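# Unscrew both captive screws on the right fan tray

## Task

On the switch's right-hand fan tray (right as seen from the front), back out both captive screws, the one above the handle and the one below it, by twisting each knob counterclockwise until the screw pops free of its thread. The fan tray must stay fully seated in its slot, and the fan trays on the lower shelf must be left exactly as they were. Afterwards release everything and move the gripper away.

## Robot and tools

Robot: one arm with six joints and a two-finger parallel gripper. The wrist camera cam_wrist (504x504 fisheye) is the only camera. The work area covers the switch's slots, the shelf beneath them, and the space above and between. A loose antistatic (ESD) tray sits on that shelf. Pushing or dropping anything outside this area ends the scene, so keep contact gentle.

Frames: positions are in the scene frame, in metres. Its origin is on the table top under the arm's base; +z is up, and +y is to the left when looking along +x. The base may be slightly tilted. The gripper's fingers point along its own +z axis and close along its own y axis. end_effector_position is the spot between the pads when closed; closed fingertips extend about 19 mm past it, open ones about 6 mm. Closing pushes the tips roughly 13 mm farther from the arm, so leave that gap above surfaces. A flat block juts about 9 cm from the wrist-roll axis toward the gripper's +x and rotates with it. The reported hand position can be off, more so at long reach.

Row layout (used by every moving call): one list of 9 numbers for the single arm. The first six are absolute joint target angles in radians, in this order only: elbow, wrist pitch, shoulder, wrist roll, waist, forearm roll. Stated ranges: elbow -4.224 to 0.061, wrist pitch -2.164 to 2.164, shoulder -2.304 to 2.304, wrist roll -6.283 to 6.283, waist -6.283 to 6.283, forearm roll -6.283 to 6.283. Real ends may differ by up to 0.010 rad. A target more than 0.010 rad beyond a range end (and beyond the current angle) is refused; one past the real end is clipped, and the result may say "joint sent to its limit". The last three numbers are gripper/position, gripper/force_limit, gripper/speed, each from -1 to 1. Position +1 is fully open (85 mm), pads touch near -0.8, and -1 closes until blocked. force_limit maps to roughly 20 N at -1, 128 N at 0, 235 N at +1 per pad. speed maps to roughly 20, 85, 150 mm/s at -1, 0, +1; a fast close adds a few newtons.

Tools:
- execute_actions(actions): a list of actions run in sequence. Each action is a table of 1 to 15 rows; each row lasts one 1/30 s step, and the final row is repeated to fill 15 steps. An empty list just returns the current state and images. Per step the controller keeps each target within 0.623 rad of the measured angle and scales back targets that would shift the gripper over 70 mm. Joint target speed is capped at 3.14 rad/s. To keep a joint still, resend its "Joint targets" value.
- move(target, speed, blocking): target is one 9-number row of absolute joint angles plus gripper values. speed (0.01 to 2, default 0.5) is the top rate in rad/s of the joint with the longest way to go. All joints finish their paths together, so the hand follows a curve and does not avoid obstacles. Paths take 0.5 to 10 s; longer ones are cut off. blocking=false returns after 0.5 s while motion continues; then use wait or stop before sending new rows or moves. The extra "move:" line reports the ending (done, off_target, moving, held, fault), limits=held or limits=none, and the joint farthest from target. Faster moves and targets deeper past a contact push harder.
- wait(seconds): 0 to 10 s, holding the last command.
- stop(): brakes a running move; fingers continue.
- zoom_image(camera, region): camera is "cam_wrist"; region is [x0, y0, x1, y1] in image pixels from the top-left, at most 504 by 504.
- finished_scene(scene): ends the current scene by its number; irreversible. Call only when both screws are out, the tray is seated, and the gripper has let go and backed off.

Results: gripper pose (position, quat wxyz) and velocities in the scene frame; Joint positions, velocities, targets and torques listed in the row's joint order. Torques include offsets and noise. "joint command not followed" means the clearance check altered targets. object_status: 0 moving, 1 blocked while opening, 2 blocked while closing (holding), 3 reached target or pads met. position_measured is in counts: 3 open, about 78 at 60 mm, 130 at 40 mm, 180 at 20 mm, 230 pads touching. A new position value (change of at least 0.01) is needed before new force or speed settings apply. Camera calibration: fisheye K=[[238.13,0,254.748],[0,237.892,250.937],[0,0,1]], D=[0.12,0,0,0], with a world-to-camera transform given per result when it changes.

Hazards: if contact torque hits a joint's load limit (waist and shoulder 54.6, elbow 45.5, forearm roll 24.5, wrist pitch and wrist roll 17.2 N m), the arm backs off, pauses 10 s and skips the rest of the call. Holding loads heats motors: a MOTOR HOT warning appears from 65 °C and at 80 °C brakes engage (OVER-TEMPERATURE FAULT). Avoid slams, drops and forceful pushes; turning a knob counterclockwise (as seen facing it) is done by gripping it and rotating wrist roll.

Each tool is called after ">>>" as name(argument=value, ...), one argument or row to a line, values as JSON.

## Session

>>> execute_actions(
  actions=[],
)

Scene clock: 0.00 s.
end_effector_position=(+0.4758, +0.2110, +0.3700) position_measured=3 object_status=3 end_effector_quat_wxyz=(+0.068, +0.552, +0.805, -0.206) end_effector_velocity=(+0.000, +0.001, +0.000) end_effector_angular_velocity=(+0.001, -0.001, +0.001)
Joint names: [elbow, wrist pitch, shoulder, wrist roll, waist, forearm roll]
Joint positions: [-1.147 -1.099 -0.277  1.967  0.574 -0.324]
Joint velocities: [-0.     0.001  0.     0.     0.001  0.   ]
Joint torques (N m, as the arm reports them, + toward a larger angle): no reading
Joint targets: [-1.147 -1.099 -0.277 1.967 0.574 -0.324]
camera_calibration (this result's frames):
cam_wrist: T_world_to_cam=[[0.923077, 0.291856, -0.250499, -0.401966], [0.383498, -0.748038, 0.541635, -0.190532], [-0.0293033, -0.596036, -0.802423, 0.5837], [0, 0, 0, 1]] pos_world=[0.461219, 0.322697, 0.470881]

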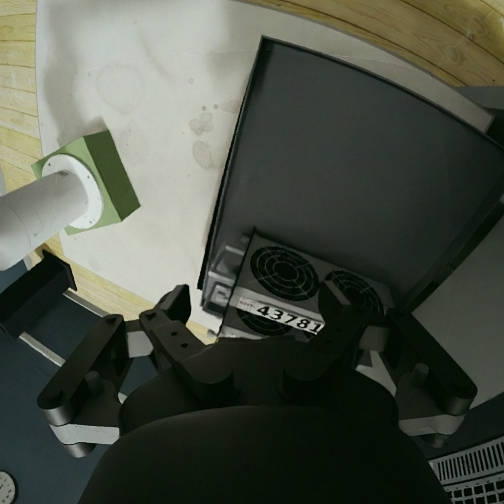

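>>> move(
  target=[-0.517, -1.265, -0.086, 6.28, -0.248, 2.878, -0.1, 0, 0.5],
  speed=1.8,
)

Scene clock: 5.80 s.
end_effector_position=(+0.6506, -0.0603, +0.5002) position_measured=141 object_status=3 end_effector_quat_wxyz=(+0.064, +0.704, +0.064, +0.704) end_effector_velocity=(-0.001, -0.001, -0.000) end_effector_angular_velocity=(+0.003, -0.000, -0.004)
Joint names: [elbow, wrist pitch, shoulder, wrist roll, waist, forearm roll]
Joint positions: [-0.517 -1.265 -0.086  6.28  -0.248  2.878]
Joint velocities: [ 0.001 -0.     0.     0.002 -0.001  0.004]
Joint torques (N m, as the arm reports them, + toward a larger angle): [-23.06  -2.15  17.6    0.05   1.9    1.64]
Joint targets: [-0.517 -1.265 -0.086 6.280 -0.248 2.878]
move: done; limits=none; farthest joint: the waist, 0.000 radians from its target (0.822 radians at the start)
camera_calibration (this result's frames):
cam_wrist: T_world_to_cam=[[0.000524299, -0.986637, 0.162933, -0.135176], [-0.231759, -0.158617, -0.959754, 0.655773], [0.972773, -0.0372579, -0.228745, -0.373561], [0, 0, 0, 1]] pos_world=[0.515442, -0.0432711, 0.565955]

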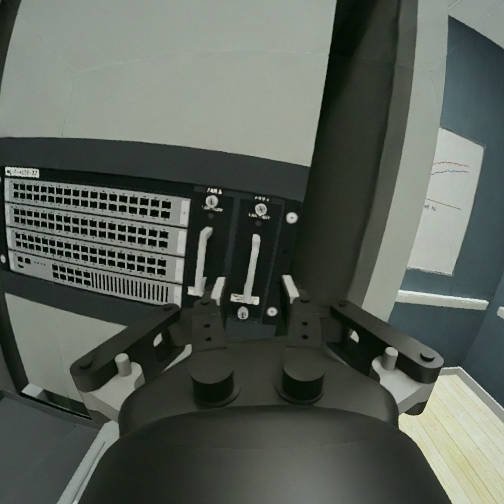

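>>> zoom_image(
  camera="cam_wrist",
  region=[170, 170, 330, 340],
)

Region (170, 170, 330, 340) of cam_wrist's 504x504 image, scaled by 2.965, with more detail than that image has; it fills the left 474 columns of this view, and the rest is white.

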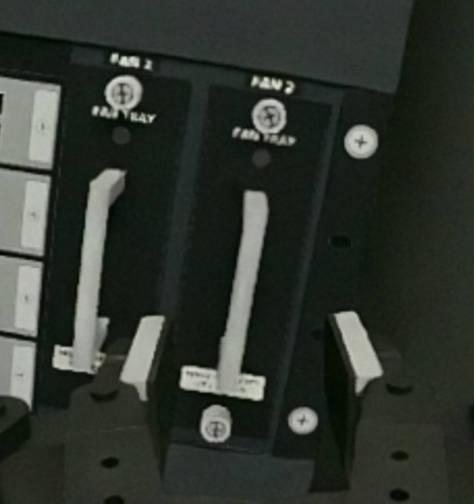

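>>> move(
  target=[-0.91117, -1.0565, -0.27237, 6.28, -0.18759, 2.92178, -0.1, 0, 0.5],
  speed=0.4,
)

>>> zoom_image(
  camera="cam_wrist",
  region=[190, 230, 330, 350],
)

Scene clock: 10.93 s.
end_effector_position=(+0.7899, -0.0621, +0.5440) position_measured=141 object_status=3 end_effector_quat_wxyz=(+0.071, +0.703, +0.071, +0.704) end_effector_velocity=(+0.001, -0.001, +0.000) end_effector_angular_velocity=(+0.000, +0.001, -0.001)
Joint names: [elbow, wrist pitch, shoulder, wrist roll, waist, forearm roll]
Joint positions: [-0.911 -1.057 -0.272  6.28  -0.188  2.922]
Joint velocities: [-0.003  0.003 -0.001  0.    -0.     0.001]
Joint torques (N m, as the arm reports them, + toward a larger angle): [-26.91  -2.35  24.36   0.17  -0.83   1.26]
Joint targets: [-0.911 -1.056 -0.272 6.280 -0.188 2.922]
move: done; limits=none; farthest joint: the waist, 0.000 radians from its target (0.060 radians at the start)
camera_calibration (this result's frames):
cam_wrist: T_world_to_cam=[[-0.0000199117, -0.982976, 0.183734, -0.15488], [-0.231434, -0.178741, -0.95629, 0.726462], [0.972851, -0.0425412, -0.22749, -0.500223], [0, 0, 0, 1]] pos_world=[0.654767, -0.0436754, 0.609369]

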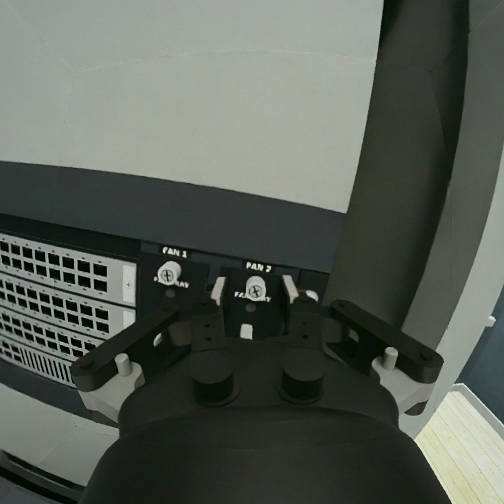

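Region (190, 230, 330, 350) of cam_wrist's 504x504 image, scaled by 3.600, with more detail than that image has; it fills the top 432 rows of this view, and the rest is white.

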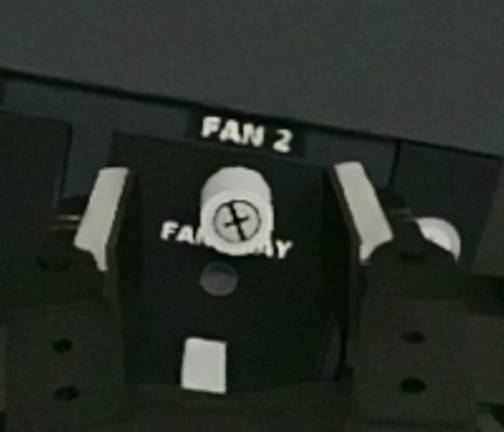

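I'll check the current state first.

>>> execute_actions(
  actions=[],
)

Scene clock: 12.63 s.
end_effector_position=(+0.7901, -0.0621, +0.5441) position_measured=141 object_status=3 end_effector_quat_wxyz=(+0.071, +0.703, +0.071, +0.704) end_effector_velocity=(+0.000, +0.001, +0.000) end_effector_angular_velocity=(-0.001, -0.001, +0.001)
Joint names: [elbow, wrist pitch, shoulder, wrist roll, waist, forearm roll]
Joint positions: [-0.911 -1.057 -0.272  6.28  -0.188  2.922]
Joint velocities: [ 0.    -0.001  0.    -0.001  0.001  0.001]
Joint torques (N m, as the arm reports them, + toward a larger angle): [-26.24  -2.17  24.6    0.34   1.4    1.27]
Joint targets: [-0.911 -1.056 -0.272 6.280 -0.188 2.922]
camera_calibration (this result's frames):
cam_wrist: T_world_to_cam=[[0.0000011301, -0.982971, 0.183758, -0.154902], [-0.231282, -0.178776, -0.95632, 0.726485], [0.972887, -0.0424988, -0.227344, -0.500436], [0, 0, 0, 1]] pos_world=[0.65489, -0.0436544, 0.609445]

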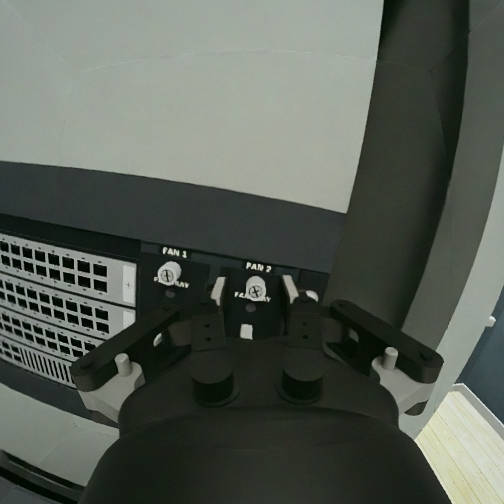

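>>> zoom_image(
  camera="cam_wrist",
  region=[130, 220, 370, 360],
)

Region (130, 220, 370, 360) of cam_wrist's 504x504 image, scaled by 2.100, with more detail than that image has; it fills the top 294 rows of this view, and the rest is white.

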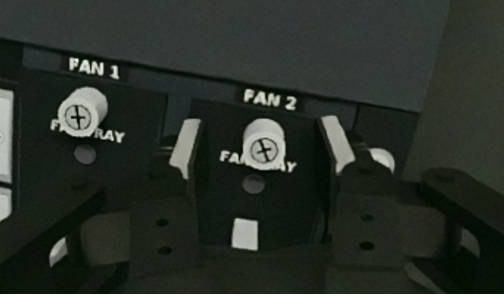

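>>> move(
  target=[-0.92878, -1.05125, -0.28464, 6.28, -0.18731, 2.92143, -0.1, 0, 0],
  speed=0.1,
)

>>> zoom_image(
  camera="cam_wrist",
  region=[190, 230, 330, 350],
)

Scene clock: 17.43 s.
end_effector_position=(+0.7927, -0.0625, +0.5439) position_measured=141 object_status=3 end_effector_quat_wxyz=(+0.071, +0.702, +0.072, +0.705) end_effector_velocity=(+0.000, +0.001, +0.000) end_effector_angular_velocity=(+0.001, -0.002, +0.001)
Joint names: [elbow, wrist pitch, shoulder, wrist roll, waist, forearm roll]
Joint positions: [-0.919 -1.063 -0.281  6.28  -0.188  2.921]
Joint velocities: [-0.    -0.003 -0.     0.001  0.001  0.001]
Joint torques (N m, as the arm reports them, + toward a larger angle): [-61.49   5.19   2.99  -0.16   7.96   3.63]
Joint targets: [-0.929 -1.051 -0.285 6.280 -0.187 2.921]
move: off_target; limits=none; farthest joint: the wrist pitch, 0.012 radians from its target (0.005 radians at the start)
camera_calibration (this result's frames):
cam_wrist: T_world_to_cam=[[0.00035715, -0.982981, 0.183709, -0.15548], [-0.226044, -0.179033, -0.957523, 0.723307], [0.974117, -0.0411844, -0.222261, -0.506778], [0, 0, 0, 1]] pos_world=[0.657216, -0.0442092, 0.608509]

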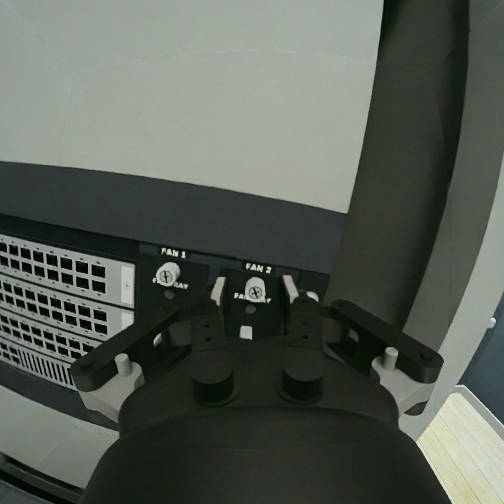

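Region (190, 230, 330, 350) of cam_wrist's 504x504 image, scaled by 3.600, with more detail than that image has; it fills the top 432 rows of this view, and the rest is white.

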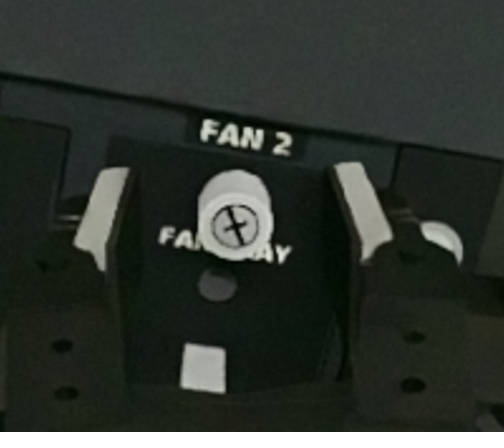

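>>> move(
  target=[-0.90286, -1.0598, -0.26637, 6.28, -0.19087, 2.91783, -0.1, 0, 0],
  speed=0.1,
)

>>> zoom_image(
  camera="cam_wrist",
  region=[190, 230, 330, 350],
)

Scene clock: 19.30 s.
end_effector_position=(+0.7870, -0.0629, +0.5443) position_measured=141 object_status=3 end_effector_quat_wxyz=(+0.072, +0.703, +0.072, +0.704) end_effector_velocity=(-0.001, -0.000, +0.001) end_effector_angular_velocity=(-0.000, -0.001, -0.000)
Joint names: [elbow, wrist pitch, shoulder, wrist roll, waist, forearm roll]
Joint positions: [-0.903 -1.06  -0.267  6.28  -0.191  2.918]
Joint velocities: [ 0.001 -0.001  0.002 -0.    -0.001  0.   ]
Joint torques (N m, as the arm reports them, + toward a larger angle): [-27.6   -2.12  25.88   0.14   0.66   1.03]
Joint targets: [-0.903 -1.060 -0.266 6.280 -0.191 2.918]
move: done; limits=none; farthest joint: the waist, 0.000 radians from its target (0.003 radians at the start)
camera_calibration (this result's frames):
cam_wrist: T_world_to_cam=[[0.000548175, -0.982626, 0.185596, -0.157132], [-0.230887, -0.180705, -0.956053, 0.725286], [0.972981, -0.0423274, -0.226974, -0.49775], [0, 0, 0, 1]] pos_world=[0.651846, -0.0444078, 0.609598]

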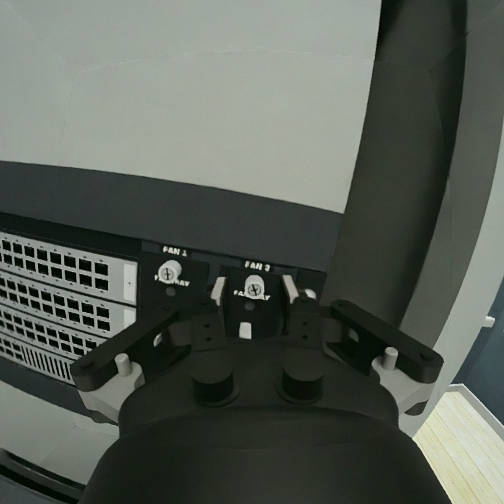

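Region (190, 230, 330, 350) of cam_wrist's 504x504 image, scaled by 3.600, with more detail than that image has; it fills the top 432 rows of this view, and the rest is white.

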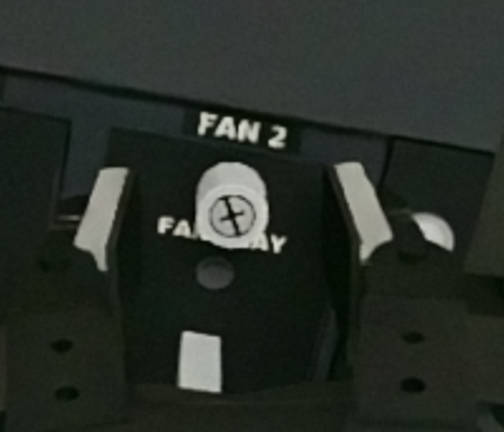

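>>> move(
  target=[-0.90631, -1.05547, -0.26547, 4.71, -0.19015, 2.9181, -0.4, 0, 0.3],
  speed=1.5,
)

>>> zoom_image(
  camera="cam_wrist",
  region=[190, 230, 330, 350],
)

Scene clock: 25.27 s.
end_effector_position=(+0.7880, -0.0626, +0.5460) position_measured=179 object_status=3 end_effector_quat_wxyz=(+0.548, +0.446, +0.548, +0.447) end_effector_velocity=(+0.000, +0.000, +0.000) end_effector_angular_velocity=(-0.001, -0.000, -0.000)
Joint names: [elbow, wrist pitch, shoulder, wrist roll, waist, forearm roll]
Joint positions: [-0.906 -1.055 -0.265  4.71  -0.19   2.918]
Joint velocities: [-0.     0.     0.    -0.002  0.001  0.001]
Joint torques (N m, as the arm reports them, + toward a larger angle): [-26.86  -2.29  24.88   0.07  -0.92   1.87]
Joint targets: [-0.906 -1.055 -0.265 4.710 -0.190 2.918]
move: done; limits=none; farthest joint: the waist, 0.000 radians from its target (0.001 radians at the start)
camera_calibration (this result's frames):
cam_wrist: T_world_to_cam=[[-0.00088566, 0.185202, 0.9827, -0.518142], [-0.23096, -0.956169, 0.179994, 0.0583142], [0.972963, -0.226805, 0.0436212, -0.657544], [0, 0, 0, 1]] pos_world=[0.652776, 0.00258519, 0.527365]

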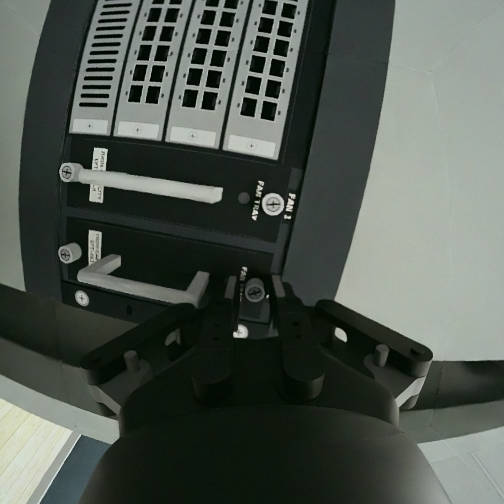

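Region (190, 230, 330, 350) of cam_wrist's 504x504 image, scaled by 3.600, with more detail than that image has; it fills the top 432 rows of this view, and the rest is white.

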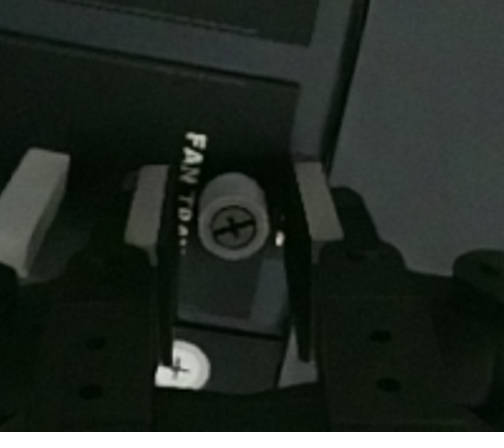

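>>> execute_actions(
  actions=[
    [[-0.90645, -1.05461, -0.26474, 6.28, -0.19008, 2.91807, -0.4, 0, 0.3]],
    [[-0.90645, -1.05461, -0.26474, 6.28, -0.19008, 2.91807, -0.4, 0, 0.3]],
    [[-0.90645, -1.05461, -0.26474, 6.28, -0.19008, 2.91807, -1, 0, -0.3]],
  ],
)

>>> zoom_image(
  camera="cam_wrist",
  region=[190, 230, 330, 350],
)

Scene clock: 27.40 s.
end_effector_position=(+0.7878, -0.0625, +0.5464) position_measured=206 object_status=2 end_effector_quat_wxyz=(+0.072, +0.703, +0.072, +0.704) end_effector_velocity=(-0.000, -0.001, +0.000) end_effector_angular_velocity=(+0.000, -0.000, -0.001)
Joint names: [elbow, wrist pitch, shoulder, wrist roll, waist, forearm roll]
Joint positions: [-0.906 -1.055 -0.265  6.28  -0.19   2.918]
Joint velocities: [-0.    -0.    -0.     0.001 -0.002 -0.001]
Joint torques (N m, as the arm reports them, + toward a larger angle): [-30.68  -1.77  22.34   0.19   0.44   1.63]
Joint targets: [-0.906 -1.055 -0.265 6.280 -0.190 2.918]
camera_calibration (this result's frames):
cam_wrist: T_world_to_cam=[[0.000536334, -0.982474, 0.186401, -0.157571], [-0.23051, -0.181503, -0.955993, 0.727145], [0.97307, -0.0424547, -0.226568, -0.498341], [0, 0, 0, 1]] pos_world=[0.65262, -0.0439871, 0.611609]

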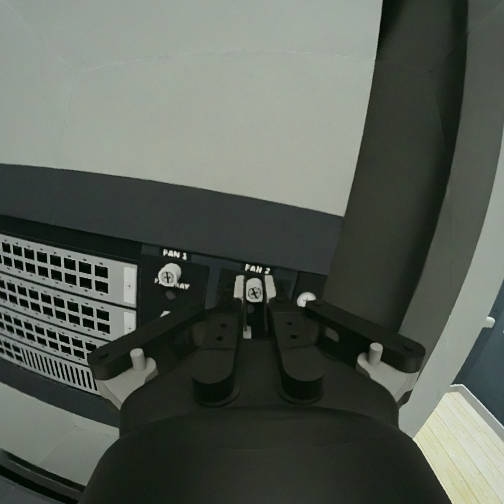

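Region (190, 230, 330, 350) of cam_wrist's 504x504 image, scaled by 3.600, with more detail than that image has; it fills the top 432 rows of this view, and the rest is white.

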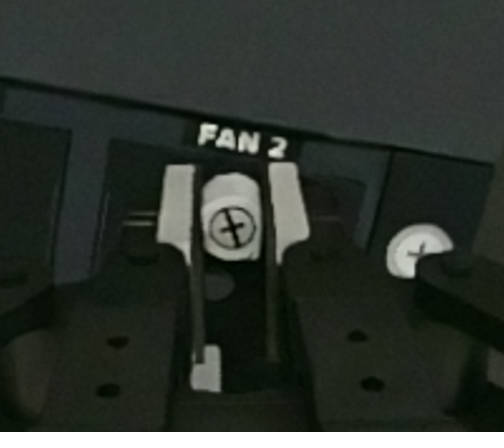

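>>> move(
  target=[-0.90214, -1.05594, -0.26172, -6.28, -0.19068, 2.91755, -1, 0, -0.3],
  speed=2.0,
)

Scene clock: 34.73 s.
end_effector_position=(+0.7865, -0.0625, +0.5465) position_measured=206 object_status=2 end_effector_quat_wxyz=(+0.070, +0.703, +0.070, +0.704) end_effector_velocity=(-0.000, +0.000, -0.000) end_effector_angular_velocity=(-0.003, +0.001, +0.000)
Joint names: [elbow, wrist pitch, shoulder, wrist roll, waist, forearm roll]
Joint positions: [-0.902 -1.056 -0.262 -6.28  -0.191  2.918]
Joint velocities: [ 0.     0.001  0.    -0.003  0.    -0.001]
Joint torques (N m, as the arm reports them, + toward a larger angle): [-30.06  -2.06  25.62   0.16  -0.04   1.43]
Joint targets: [-0.902 -1.056 -0.262 -6.280 -0.191 2.918]
move: done; limits=none; farthest joint: the waist, 0.000 radians from its target (0.001 radians at the start)
camera_calibration (this result's frames):
cam_wrist: T_world_to_cam=[[0.000522527, -0.983675, 0.179954, -0.154126], [-0.230607, -0.175223, -0.95714, 0.727944], [0.973047, -0.0409986, -0.226934, -0.49668], [0, 0, 0, 1]] pos_world=[0.651242, -0.0444208, 0.611767]

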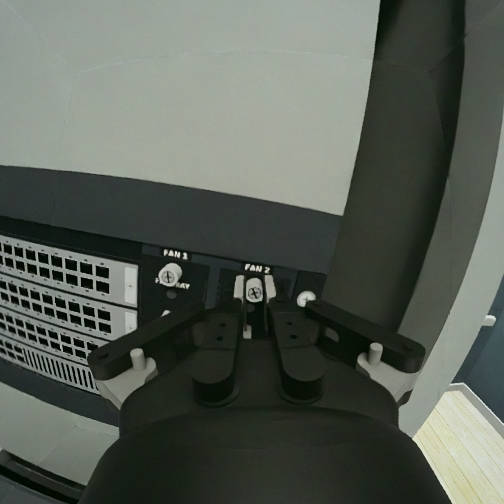

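>>> execute_actions(
  actions=[
    [[-0.90214, -1.05594, -0.26172, -6.28, -0.19068, 2.91755, -0.48, 0, 0.3], [-0.90214, -1.05594, -0.26172, -6.28, -0.19068, 2.91755, -0.48, 0, 0.3], [-0.90214, -1.05594, -0.26172, -6.28, -0.19068, 2.91755, -0.48, 0, 0.3], [-0.90214, -1.05594, -0.26172, -6.28, -0.19068, 2.91755, -0.48, 0, 0.3], [-0.90214, -1.05594, -0.26172, -6.28, -0.19068, 2.91755, -0.48, 0, 0.3], [-0.90214, -1.05594, -0.26172, -6.28, -0.19068, 2.91755, -0.48, 0, 0.3], [-0.90214, -1.05594, -0.26172, -6.28, -0.19068, 2.91755, -0.48, 0, 0.3], [-0.90214, -1.05594, -0.26172, 6.28, -0.19068, 2.91755, -0.48, 0, 0.3]],
    [[-0.90214, -1.05594, -0.26172, 6.28, -0.19068, 2.91755, -0.48, 0, 0.3]],
    [[-0.90214, -1.05594, -0.26172, 6.28, -0.19068, 2.91755, -0.48, 0, 0.3]],
    [[-0.90214, -1.05594, -0.26172, 6.28, -0.19068, 2.91755, -0.48, 0, 0.3]],
    [[-0.90214, -1.05594, -0.26172, 6.28, -0.19068, 2.91755, -0.48, 0, 0.3]],
    [[-0.90214, -1.05594, -0.26172, 6.28, -0.19068, 2.91755, -0.48, 0, 0.3]],
    [[-0.90214, -1.05594, -0.26172, 6.28, -0.19068, 2.91755, -0.48, 0, 0.3]],
    [[-0.90214, -1.05594, -0.26172, 6.28, -0.19068, 2.91755, -0.48, 0, 0.3]],
    [[-0.90214, -1.05594, -0.26172, 6.28, -0.19068, 2.91755, -0.48, 0, 0.3]],
    [[-0.90214, -1.05594, -0.26172, 6.28, -0.19068, 2.91755, -0.48, 0, 0.3]],
  ],
)

>>> zoom_image(
  camera="cam_wrist",
  region=[190, 230, 330, 350],
)

Scene clock: 40.40 s.
end_effector_position=(+0.7865, -0.0626, +0.5464) position_measured=190 object_status=3 end_effector_quat_wxyz=(+0.073, +0.703, +0.074, +0.704) end_effector_velocity=(+0.000, +0.001, -0.000) end_effector_angular_velocity=(+0.032, +0.000, +0.001)
Joint names: [elbow, wrist pitch, shoulder, wrist roll, waist, forearm roll]
Joint positions: [-0.902 -1.056 -0.262  6.277 -0.191  2.918]
Joint velocities: [-0.     0.    -0.     0.032  0.001  0.   ]
Joint torques (N m, as the arm reports them, + toward a larger angle): [-26.67  -2.35  25.54   0.09   0.59   1.24]
Joint targets: [-0.902 -1.056 -0.262 6.280 -0.191 2.918]
camera_calibration (this result's frames):
cam_wrist: T_world_to_cam=[[0.000471568, -0.981901, 0.189393, -0.159155], [-0.23069, -0.184392, -0.955396, 0.726448], [0.973027, -0.0432406, -0.226602, -0.496991], [0, 0, 0, 1]] pos_world=[0.651245, -0.0438134, 0.611569]

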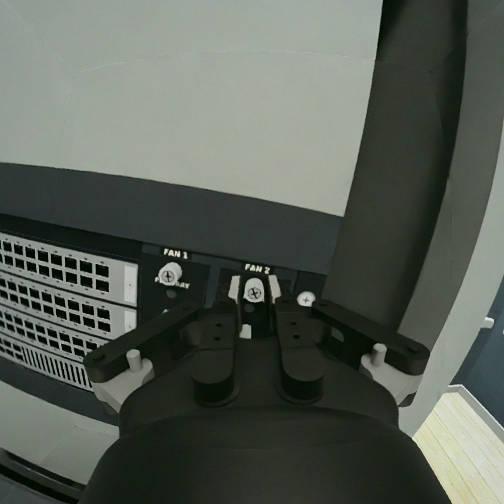

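Region (190, 230, 330, 350) of cam_wrist's 504x504 image, scaled by 3.600, with more detail than that image has; it fills the top 432 rows of this view, and the rest is white.

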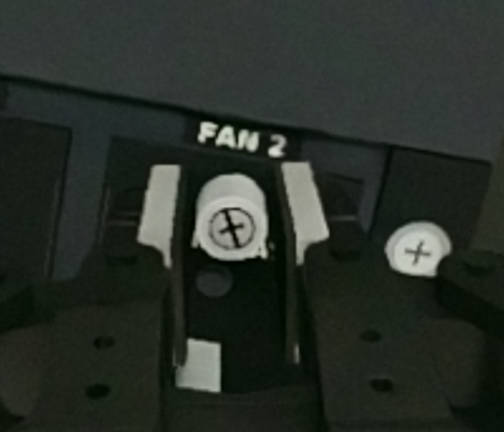

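>>> execute_actions(
  actions=[
    [[-0.90214, -1.05594, -0.26172, 6.28, -0.19068, 2.91755, -1, 0, -0.3]],
  ],
)

>>> move(
  target=[-0.89783, -1.05727, -0.2587, -6.28, -0.19128, 2.91703, -1, 0, -0.3],
  speed=2.0,
)

>>> execute_actions(
  actions=[
    [[-0.89783, -1.05727, -0.2587, -6.28, -0.19128, 2.91703, -0.3, 0, 0.3]],
  ],
)

>>> zoom_image(
  camera="cam_wrist",
  region=[190, 230, 330, 350],
)

Scene clock: 41.30 s.
end_effector_position=(+0.7864, -0.0625, +0.5464) position_measured=206 object_status=2 end_effector_quat_wxyz=(+0.072, +0.703, +0.073, +0.704) end_effector_velocity=(+0.000, -0.001, -0.000) end_effector_angular_velocity=(+0.000, +0.001, -0.001)
Joint names: [elbow, wrist pitch, shoulder, wrist roll, waist, forearm roll]
Joint positions: [-0.902 -1.056 -0.262  6.28  -0.191  2.918]
Joint velocities: [-0.     0.001 -0.     0.001 -0.001 -0.001]
Joint torques (N m, as the arm reports them, + toward a larger angle): [-29.63  -1.89  23.57   0.12  -0.24   1.76]
Joint targets: [-0.902 -1.056 -0.262 6.280 -0.191 2.918]
camera_calibration (this result's frames):
cam_wrist: T_world_to_cam=[[0.00051887, -0.982466, 0.186439, -0.157583], [-0.23059, -0.181532, -0.955968, 0.726827], [0.973051, -0.0424948, -0.226641, -0.496858], [0, 0, 0, 1]] pos_world=[0.651149, -0.0439918, 0.611594]

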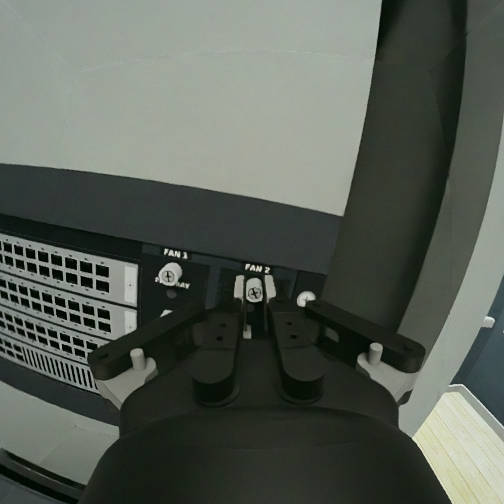

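Scene clock: 48.50 s.
end_effector_position=(+0.7850, -0.0626, +0.5464) position_measured=206 object_status=2 end_effector_quat_wxyz=(+0.070, +0.703, +0.070, +0.704) end_effector_velocity=(-0.000, -0.002, +0.000) end_effector_angular_velocity=(-0.002, -0.001, -0.002)
Joint names: [elbow, wrist pitch, shoulder, wrist roll, waist, forearm roll]
Joint positions: [-0.898 -1.057 -0.259 -6.28  -0.191  2.917]
Joint velocities: [-0.    -0.001 -0.    -0.002 -0.002  0.   ]
Joint torques (N m, as the arm reports them, + toward a larger angle): [-28.75  -1.97  27.01   0.2   -0.82   2.49]
Joint targets: [-0.898 -1.057 -0.259 -6.280 -0.191 2.917]
move: done; limits=none; farthest joint: the waist, 0.000 radians from its target (0.001 radians at the start)
camera_calibration (this result's frames):
cam_wrist: T_world_to_cam=[[0.000507414, -0.983663, 0.18002, -0.15415], [-0.230654, -0.175281, -0.957118, 0.727587], [0.973036, -0.0410367, -0.226975, -0.495192], [0, 0, 0, 1]] pos_world=[0.649739, -0.044421, 0.61174]

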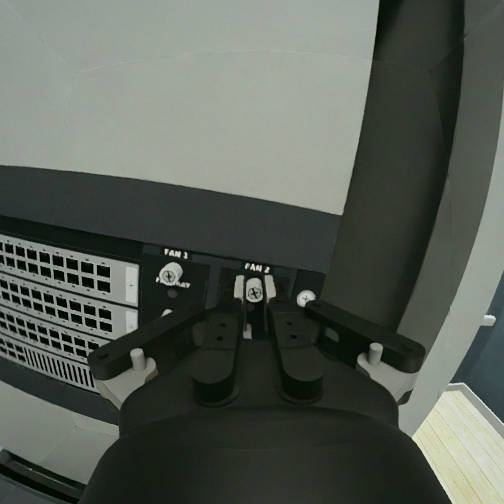

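Scene clock: 49.00 s.
end_effector_position=(+0.7850, -0.0626, +0.5464) position_measured=167 object_status=0 end_effector_quat_wxyz=(+0.070, +0.703, +0.070, +0.704) end_effector_velocity=(-0.000, -0.000, -0.000) end_effector_angular_velocity=(-0.000, +0.001, +0.000)
Joint names: [elbow, wrist pitch, shoulder, wrist roll, waist, forearm roll]
Joint positions: [-0.898 -1.057 -0.259 -6.28  -0.191  2.917]
Joint velocities: [ 0.     0.     0.     0.    -0.    -0.001]
Joint torques (N m, as the arm reports them, + toward a larger angle): [-25.72  -2.23  26.05   0.21   0.94   2.3 ]
Joint targets: [-0.898 -1.057 -0.259 -6.280 -0.191 2.917]
camera_calibration (this result's frames):
cam_wrist: T_world_to_cam=[[0.000433753, -0.98362, 0.180256, -0.154259], [-0.230675, -0.175493, -0.957074, 0.727577], [0.973031, -0.0411655, -0.226973, -0.495216], [0, 0, 0, 1]] pos_world=[0.649762, -0.0444331, 0.611751]

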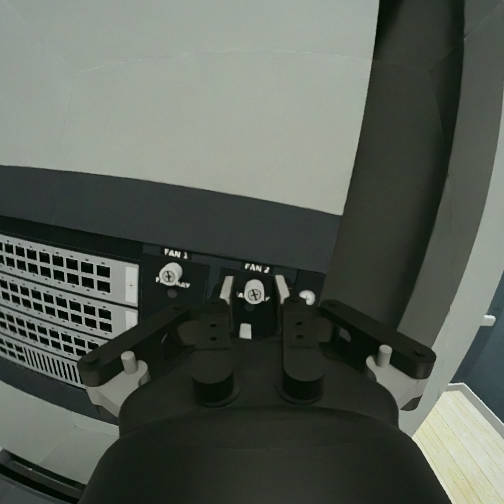

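Region (190, 230, 330, 350) of cam_wrist's 504x504 image, scaled by 3.600, with more detail than that image has; it fills the top 432 rows of this view, and the rest is white.

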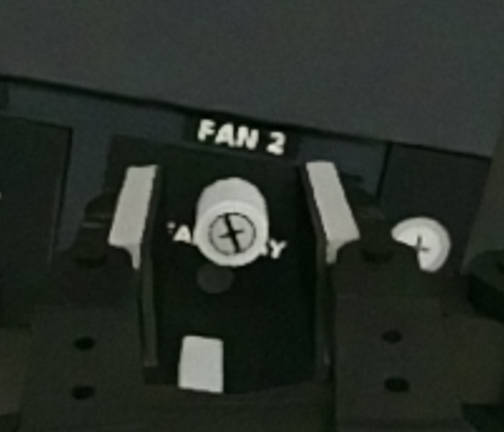

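>>> move(
  target=[-0.7588, -1.0954, -0.1563, -6.28, -0.214, 2.8967, -0.3, 0, 0.3],
  speed=0.25,
)

Scene clock: 54.43 s.
end_effector_position=(+0.7352, -0.0627, +0.5465) position_measured=167 object_status=3 end_effector_quat_wxyz=(+0.072, +0.703, +0.072, +0.704) end_effector_velocity=(-0.001, -0.000, -0.000) end_effector_angular_velocity=(-0.000, +0.001, -0.001)
Joint names: [elbow, wrist pitch, shoulder, wrist roll, waist, forearm roll]
Joint positions: [-0.759 -1.095 -0.157 -6.28  -0.214  2.897]
Joint velocities: [ 0.002 -0.     0.002  0.    -0.001 -0.001]
Joint torques (N m, as the arm reports them, + toward a larger angle): [-26.09  -2.5   21.64   0.37  -0.21   1.58]
Joint targets: [-0.759 -1.095 -0.156 -6.280 -0.214 2.897]
move: done; limits=none; farthest joint: the waist, 0.000 radians from its target (0.023 radians at the start)
camera_calibration (this result's frames):
cam_wrist: T_world_to_cam=[[0.0000519867, -0.982764, 0.184865, -0.156555], [-0.231221, -0.179867, -0.95613, 0.715768], [0.972901, -0.042695, -0.227245, -0.446586], [0, 0, 0, 1]] pos_world=[0.599993, -0.044181, 0.611824]

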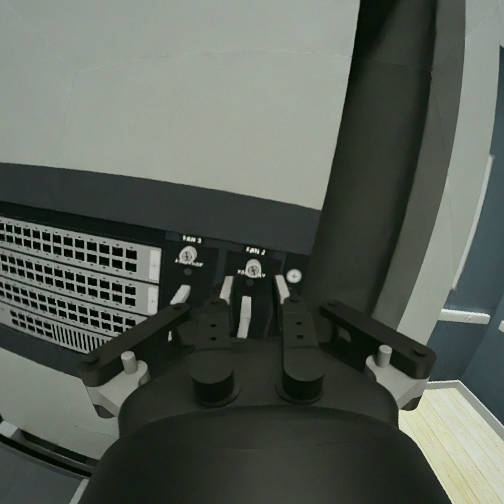

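>>> execute_actions(
  actions=[
    [[-0.7588, -1.0954, -0.1563, -3.3, -0.214, 2.8967, -0.3, 0, 0.3]],
    [[-0.7588, -1.0954, -0.1563, -3.3, -0.214, 2.8967, -0.3, 0, 0.3]],
    [[-0.7588, -1.0954, -0.1563, -3.3, -0.214, 2.8967, -0.3, 0, 0.3]],
  ],
)

Scene clock: 58.00 s.
end_effector_position=(+0.7351, -0.0627, +0.5465) position_measured=167 object_status=3 end_effector_quat_wxyz=(+0.695, -0.129, +0.695, -0.129) end_effector_velocity=(+0.000, -0.000, -0.000) end_effector_angular_velocity=(+0.019, +0.001, -0.000)
Joint names: [elbow, wrist pitch, shoulder, wrist roll, waist, forearm roll]
Joint positions: [-0.759 -1.095 -0.156 -3.302 -0.214  2.897]
Joint velocities: [-0.     0.001  0.     0.02  -0.    -0.   ]
Joint torques (N m, as the arm reports them, + toward a larger angle): [-25.77  -2.11  23.02  -0.05   0.77   0.83]
Joint targets: [-0.759 -1.095 -0.156 -3.300 -0.214 2.897]
camera_calibration (this result's frames):
cam_wrist: T_world_to_cam=[[-0.000120647, 0.939549, -0.342415, 0.252295], [-0.231733, 0.333068, 0.913984, -0.273781], [0.972779, 0.079459, 0.217684, -0.681891], [0, 0, 0, 1]] pos_world=[0.599916, -0.0916738, 0.485058]

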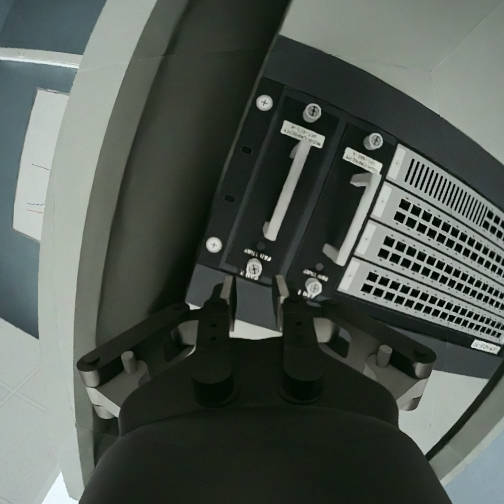

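>>> zoom_image(
  camera="cam_wrist",
  region=[200, 0, 504, 200],
)

Region (200, 0, 504, 200) of cam_wrist's 504x504 image, scaled by 1.658, with more detail than that image has; it fills the top 332 rows of this view, and the rest is white.

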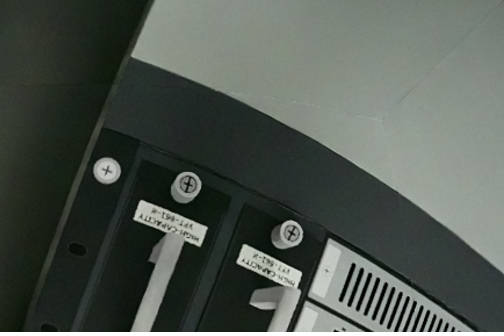

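>>> execute_actions(
  actions=[
    [[-0.7587,-1.1007,-0.1616,2.98,-0.2135,2.8976,-0.3,0,0.3],[-0.7586,-1.1059,-0.1670,2.98,-0.2130,2.8985,-0.3,0,0.3],[-0.7585,-1.1112,-0.1723,2.98,-0.2125,2.8994,-0.3,0,0.3],[-0.7584,-1.1165,-0.1776,2.98,-0.2120,2.9004,-0.3,0,0.3],[-0.7583,-1.1217,-0.1830,2.98,-0.2115,2.9013,-0.3,0,0.3],[-0.7582,-1.1270,-0.1883,2.98,-0.2110,2.9022,-0.3,0,0.3],[-0.7581,-1.1323,-0.1936,2.98,-0.2105,2.9031,-0.3,0,0.3],[-0.7580,-1.1375,-0.1990,2.98,-0.2100,2.9040,-0.3,0,0.3],[-0.7579,-1.1428,-0.2043,2.98,-0.2095,2.9049,-0.3,0,0.3],[-0.7578,-1.1481,-0.2096,2.98,-0.2090,2.9058,-0.3,0,0.3],[-0.7577,-1.1533,-0.2150,2.98,-0.2085,2.9067,-0.3,0,0.3],[-0.7576,-1.1586,-0.2203,2.98,-0.2080,2.9077,-0.3,0,0.3],[-0.7575,-1.1638,-0.2256,2.98,-0.2075,2.9086,-0.3,0,0.3],[-0.7574,-1.1691,-0.2310,2.98,-0.2070,2.9095,-0.3,0,0.3],[-0.7573,-1.1744,-0.2363,2.98,-0.2065,2.9104,-0.3,0,0.3]],
    [[-0.7571,-1.1796,-0.2416,2.98,-0.2061,2.9113,-0.3,0,0.3],[-0.7570,-1.1849,-0.2470,2.98,-0.2056,2.9122,-0.3,0,0.3],[-0.7569,-1.1902,-0.2523,2.98,-0.2051,2.9131,-0.3,0,0.3],[-0.7568,-1.1954,-0.2576,2.98,-0.2046,2.9141,-0.3,0,0.3],[-0.7567,-1.2007,-0.2630,2.98,-0.2041,2.9150,-0.3,0,0.3],[-0.7566,-1.2060,-0.2683,2.98,-0.2036,2.9159,-0.3,0,0.3],[-0.7565,-1.2112,-0.2736,2.98,-0.2031,2.9168,-0.3,0,0.3],[-0.7564,-1.2165,-0.2790,2.98,-0.2026,2.9177,-0.3,0,0.3],[-0.7563,-1.2218,-0.2843,2.98,-0.2021,2.9186,-0.3,0,0.3],[-0.7562,-1.2270,-0.2896,2.98,-0.2016,2.9195,-0.3,0,0.3],[-0.7561,-1.2323,-0.2950,2.98,-0.2011,2.9204,-0.3,0,0.3],[-0.7560,-1.2376,-0.3003,2.98,-0.2006,2.9214,-0.3,0,0.3],[-0.7559,-1.2428,-0.3056,2.98,-0.2001,2.9223,-0.3,0,0.3],[-0.7558,-1.2481,-0.3110,2.98,-0.1996,2.9232,-0.3,0,0.3],[-0.7557,-1.2534,-0.3163,2.98,-0.1991,2.9241,-0.3,0,0.3]],
    [[-0.7557,-1.2534,-0.3163,2.98,-0.1991,2.9241,-0.3,0,0.3]],
    [[-0.7557,-1.2534,-0.3163,2.98,-0.1991,2.9241,-0.3,0,0.3]],
    [[-0.7557,-1.2534,-0.3163,2.98,-0.1991,2.9241,-0.3,0,0.3]],
  ],
)

Scene clock: 63.43 s.
end_effector_position=(+0.7408, -0.0628, +0.4751) position_measured=167 object_status=3 end_effector_quat_wxyz=(+0.698, -0.118, +0.697, -0.115) end_effector_velocity=(+0.000, -0.000, -0.000) end_effector_angular_velocity=(+0.106, +0.001, -0.000)
Joint names: [elbow, wrist pitch, shoulder, wrist roll, waist, forearm roll]
Joint positions: [-0.756 -1.253 -0.316  2.971 -0.199  2.924]
Joint velocities: [-0.     0.    -0.     0.106  0.     0.   ]
Joint torques (N m, as the arm reports them, + toward a larger angle): [-23.19  -2.14  24.9    0.02   0.08   1.16]
Joint targets: [-0.756 -1.253 -0.316 2.980 -0.199 2.924]
camera_calibration (this result's frames):
cam_wrist: T_world_to_cam=[[-0.00390892, 0.951388, -0.307969, 0.215105], [-0.233109, 0.298619, 0.925466, -0.213725], [0.972443, 0.0754079, 0.22061, -0.673279], [0, 0, 0, 1]] pos_world=[0.605744, -0.0900554, 0.412573]

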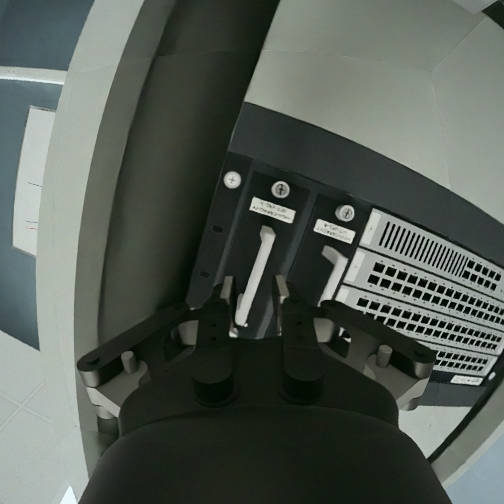

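>>> execute_actions(
  actions=[
    [[-0.7556,-1.2586,-0.3216,6.28,-0.1986,2.9250,-0.2,0,0.3],[-0.7555,-1.2639,-0.3270,6.28,-0.1981,2.9259,-0.2,0,0.3],[-0.7554,-1.2691,-0.3323,6.28,-0.1976,2.9268,-0.2,0,0.3],[-0.7553,-1.2744,-0.3376,6.28,-0.1971,2.9278,-0.2,0,0.3],[-0.7552,-1.2797,-0.3430,6.28,-0.1966,2.9287,-0.2,0,0.3],[-0.7551,-1.2849,-0.3483,6.28,-0.1961,2.9296,-0.2,0,0.3],[-0.7550,-1.2902,-0.3536,6.28,-0.1956,2.9305,-0.2,0,0.3],[-0.7549,-1.2955,-0.3590,6.28,-0.1951,2.9314,-0.2,0,0.3],[-0.7548,-1.3007,-0.3643,6.28,-0.1946,2.9323,-0.2,0,0.3],[-0.7547,-1.3060,-0.3696,6.28,-0.1941,2.9332,-0.2,0,0.3],[-0.7546,-1.3113,-0.3750,6.28,-0.1936,2.9341,-0.2,0,0.3],[-0.7545,-1.3165,-0.3803,6.28,-0.1931,2.9351,-0.2,0,0.3],[-0.7544,-1.3218,-0.3856,6.28,-0.1926,2.9360,-0.2,0,0.3],[-0.7543,-1.3271,-0.3910,6.28,-0.1921,2.9369,-0.2,0,0.3],[-0.7542,-1.3323,-0.3963,6.28,-0.1916,2.9378,-0.2,0,0.3]],
    [[-0.7540,-1.3376,-0.4016,6.28,-0.1912,2.9387,-0.2,0,0.3],[-0.7539,-1.3429,-0.4070,6.28,-0.1907,2.9396,-0.2,0,0.3],[-0.7538,-1.3481,-0.4123,6.28,-0.1902,2.9405,-0.2,0,0.3],[-0.7537,-1.3534,-0.4176,6.28,-0.1897,2.9415,-0.2,0,0.3],[-0.7536,-1.3587,-0.4230,6.28,-0.1892,2.9424,-0.2,0,0.3],[-0.7535,-1.3639,-0.4283,6.28,-0.1887,2.9433,-0.2,0,0.3],[-0.7534,-1.3692,-0.4336,6.28,-0.1882,2.9442,-0.2,0,0.3],[-0.7533,-1.3744,-0.4390,6.28,-0.1877,2.9451,-0.2,0,0.3],[-0.7532,-1.3797,-0.4443,6.28,-0.1872,2.9460,-0.2,0,0.3],[-0.7531,-1.3850,-0.4496,6.28,-0.1867,2.9469,-0.2,0,0.3],[-0.7530,-1.3902,-0.4550,6.28,-0.1862,2.9478,-0.2,0,0.3],[-0.7529,-1.3955,-0.4603,6.28,-0.1857,2.9488,-0.2,0,0.3],[-0.7528,-1.4008,-0.4656,6.28,-0.1852,2.9497,-0.2,0,0.3],[-0.7527,-1.4060,-0.4710,6.28,-0.1847,2.9506,-0.2,0,0.3],[-0.7526,-1.4113,-0.4763,6.28,-0.1842,2.9515,-0.2,0,0.3]],
    [[-0.7526,-1.4113,-0.4763,6.28,-0.1842,2.9515,-0.2,0,0.3]],
  ],
)

>>> move(
  target=[-0.8838, -1.34611, -0.54222, 6.28, -0.16611, 2.96752, -0.2, 0, 0.3],
  speed=0.2,
)

>>> zoom_image(
  camera="cam_wrist",
  region=[190, 230, 330, 350],
)

Scene clock: 65.97 s.
end_effector_position=(+0.7352, -0.0625, +0.4039) position_measured=154 object_status=3 end_effector_quat_wxyz=(+0.046, +0.705, +0.046, +0.706) end_effector_velocity=(-0.000, +0.000, -0.001) end_effector_angular_velocity=(+0.073, +0.001, +0.000)
Joint names: [elbow, wrist pitch, shoulder, wrist roll, waist, forearm roll]
Joint positions: [-0.753 -1.411 -0.476  6.274 -0.184  2.951]
Joint velocities: [ 0.001 -0.002 -0.002  0.073  0.    -0.   ]
Joint torques (N m, as the arm reports them, + toward a larger angle): [-19.42  -2.26  26.08   0.04  -2.33   2.19]
Joint targets: [-0.753 -1.411 -0.476 6.280 -0.184 2.951]
camera_calibration (this result's frames):
cam_wrist: T_world_to_cam=[[0.0000373694, -0.993738, 0.111737, -0.101126], [-0.231055, -0.108722, -0.966847, 0.588072], [0.972941, -0.0257813, -0.229613, -0.477], [0, 0, 0, 1]] pos_world=[0.599974, -0.0488545, 0.470349]

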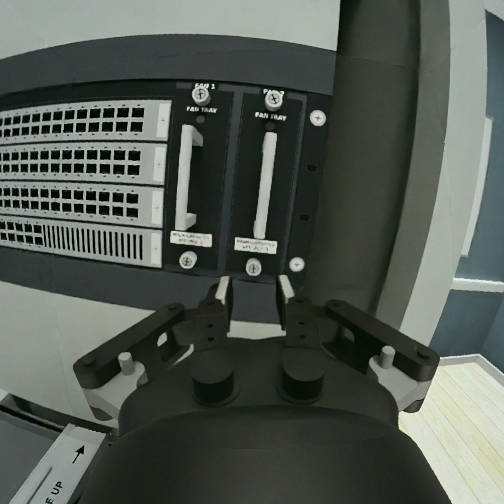

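Scene clock: 67.07 s.
end_effector_position=(+0.7820, -0.0625, +0.4037) position_measured=154 object_status=3 end_effector_quat_wxyz=(+0.046, +0.706, +0.046, +0.706) end_effector_velocity=(+0.001, -0.001, +0.001) end_effector_angular_velocity=(+0.000, -0.002, -0.002)
Joint names: [elbow, wrist pitch, shoulder, wrist roll, waist, forearm roll]
Joint positions: [-0.884 -1.346 -0.542  6.28  -0.166  2.967]
Joint velocities: [-0.002 -0.001 -0.001  0.    -0.001  0.001]
Joint torques (N m, as the arm reports them, + toward a larger angle): [-20.64  -2.05  27.54   0.13  -0.06   0.79]
Joint targets: [-0.884 -1.346 -0.542 6.280 -0.166 2.968]
move: done; limits=none; farthest joint: the waist, 0.000 radians from its target (0.018 radians at the start)
camera_calibration (this result's frames):
cam_wrist: T_world_to_cam=[[-0.0000052926, -0.993733, 0.11178, -0.101091], [-0.231353, -0.108746, -0.966773, 0.598894], [0.97287, -0.0258657, -0.229902, -0.522468], [0, 0, 0, 1]] pos_world=[0.646848, -0.048844, 0.470178]

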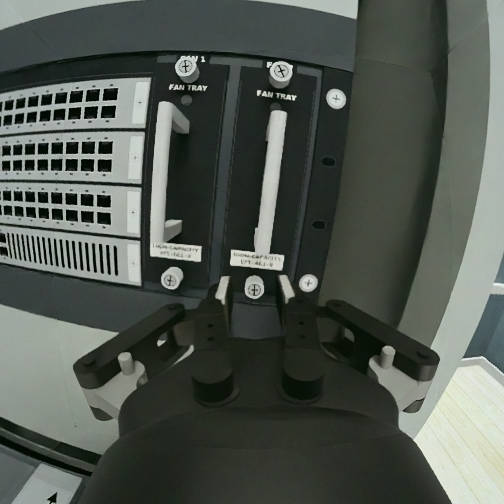

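Region (190, 230, 330, 350) of cam_wrist's 504x504 image, scaled by 3.600, with more detail than that image has; it fills the top 432 rows of this view, and the rest is white.

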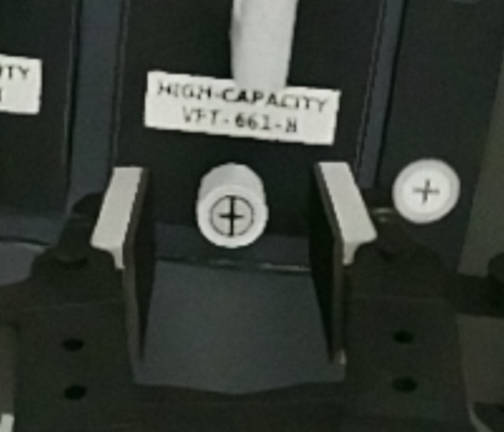

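>>> move(
  target=[-0.89813, -1.33902, -0.54946, 4.71, -0.16439, 2.96899, -0.4, 0, 0.3],
  speed=1.5,
)

>>> zoom_image(
  camera="cam_wrist",
  region=[190, 230, 330, 350],
)

Scene clock: 70.30 s.
end_effector_position=(+0.7871, -0.0625, +0.4037) position_measured=179 object_status=3 end_effector_quat_wxyz=(+0.531, +0.467, +0.531, +0.467) end_effector_velocity=(+0.000, +0.000, -0.000) end_effector_angular_velocity=(-0.002, +0.001, +0.000)
Joint names: [elbow, wrist pitch, shoulder, wrist roll, waist, forearm roll]
Joint positions: [-0.898 -1.339 -0.549  4.71  -0.164  2.969]
Joint velocities: [ 0.     0.001 -0.    -0.002  0.    -0.   ]
Joint torques (N m, as the arm reports them, + toward a larger angle): [-21.58  -2.08  29.76   0.23   2.79   1.13]
Joint targets: [-0.898 -1.339 -0.549 4.710 -0.164 2.969]
move: done; limits=none; farthest joint: the waist, 0.000 radians from its target (0.002 radians at the start)
camera_calibration (this result's frames):
cam_wrist: T_world_to_cam=[[-0.000257576, 0.111437, 0.993772, -0.387868], [-0.231407, -0.966804, 0.108353, 0.112489], [0.972857, -0.229937, 0.0260362, -0.643486], [0, 0, 0, 1]] pos_world=[0.651951, 0.00401569, 0.390017]

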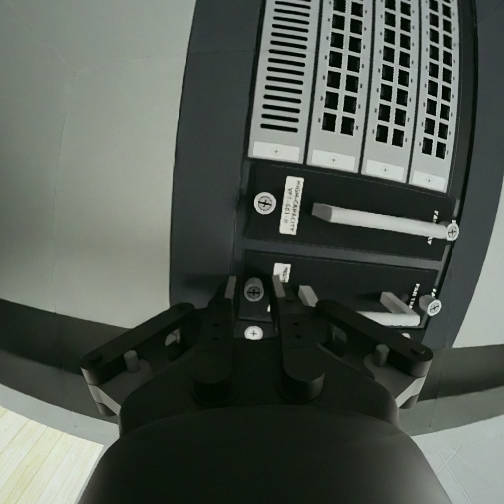

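Region (190, 230, 330, 350) of cam_wrist's 504x504 image, scaled by 3.600, with more detail than that image has; it fills the top 432 rows of this view, and the rest is white.

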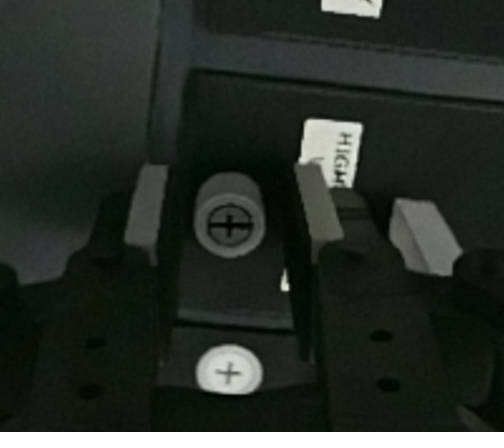

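>>> execute_actions(
  actions=[
    [[-0.90085, -1.33838, -0.55155, 6.28, -0.16402, 2.96934, -0.4, 0, 0.3]],
    [[-0.90085, -1.33838, -0.55155, 6.28, -0.16402, 2.96934, -0.4, 0, 0.3]],
    [[-0.90085, -1.33838, -0.55155, 6.28, -0.16402, 2.96934, -1, 0, -0.3]],
  ],
)

>>> zoom_image(
  camera="cam_wrist",
  region=[190, 230, 330, 350],
)

Scene clock: 72.27 s.
end_effector_position=(+0.7879, -0.0625, +0.4033) position_measured=207 object_status=2 end_effector_quat_wxyz=(+0.046, +0.705, +0.046, +0.706) end_effector_velocity=(+0.000, -0.000, -0.000) end_effector_angular_velocity=(+0.000, +0.001, -0.000)
Joint names: [elbow, wrist pitch, shoulder, wrist roll, waist, forearm roll]
Joint positions: [-0.901 -1.339 -0.551  6.28  -0.164  2.969]
Joint velocities: [-0.     0.001  0.     0.    -0.    -0.   ]
Joint torques (N m, as the arm reports them, + toward a larger angle): [-24.27  -1.74  29.05   0.13  -0.5    0.76]
Joint targets: [-0.901 -1.338 -0.552 6.280 -0.164 2.969]
camera_calibration (this result's frames):
cam_wrist: T_world_to_cam=[[-0.000107308, -0.993661, 0.112419, -0.101267], [-0.231135, -0.10935, -0.966757, 0.599719], [0.972922, -0.0260877, -0.229658, -0.528412], [0, 0, 0, 1]] pos_world=[0.652709, -0.0488313, 0.469812]

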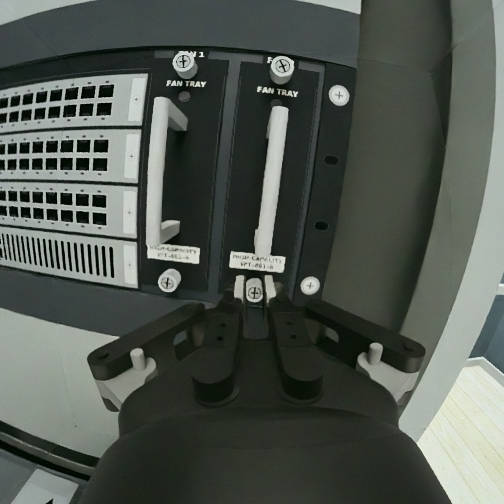

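Region (190, 230, 330, 350) of cam_wrist's 504x504 image, scaled by 3.600, with more detail than that image has; it fills the top 432 rows of this view, and the rest is white.

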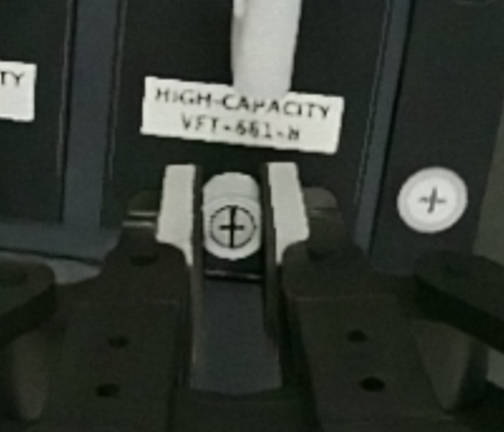

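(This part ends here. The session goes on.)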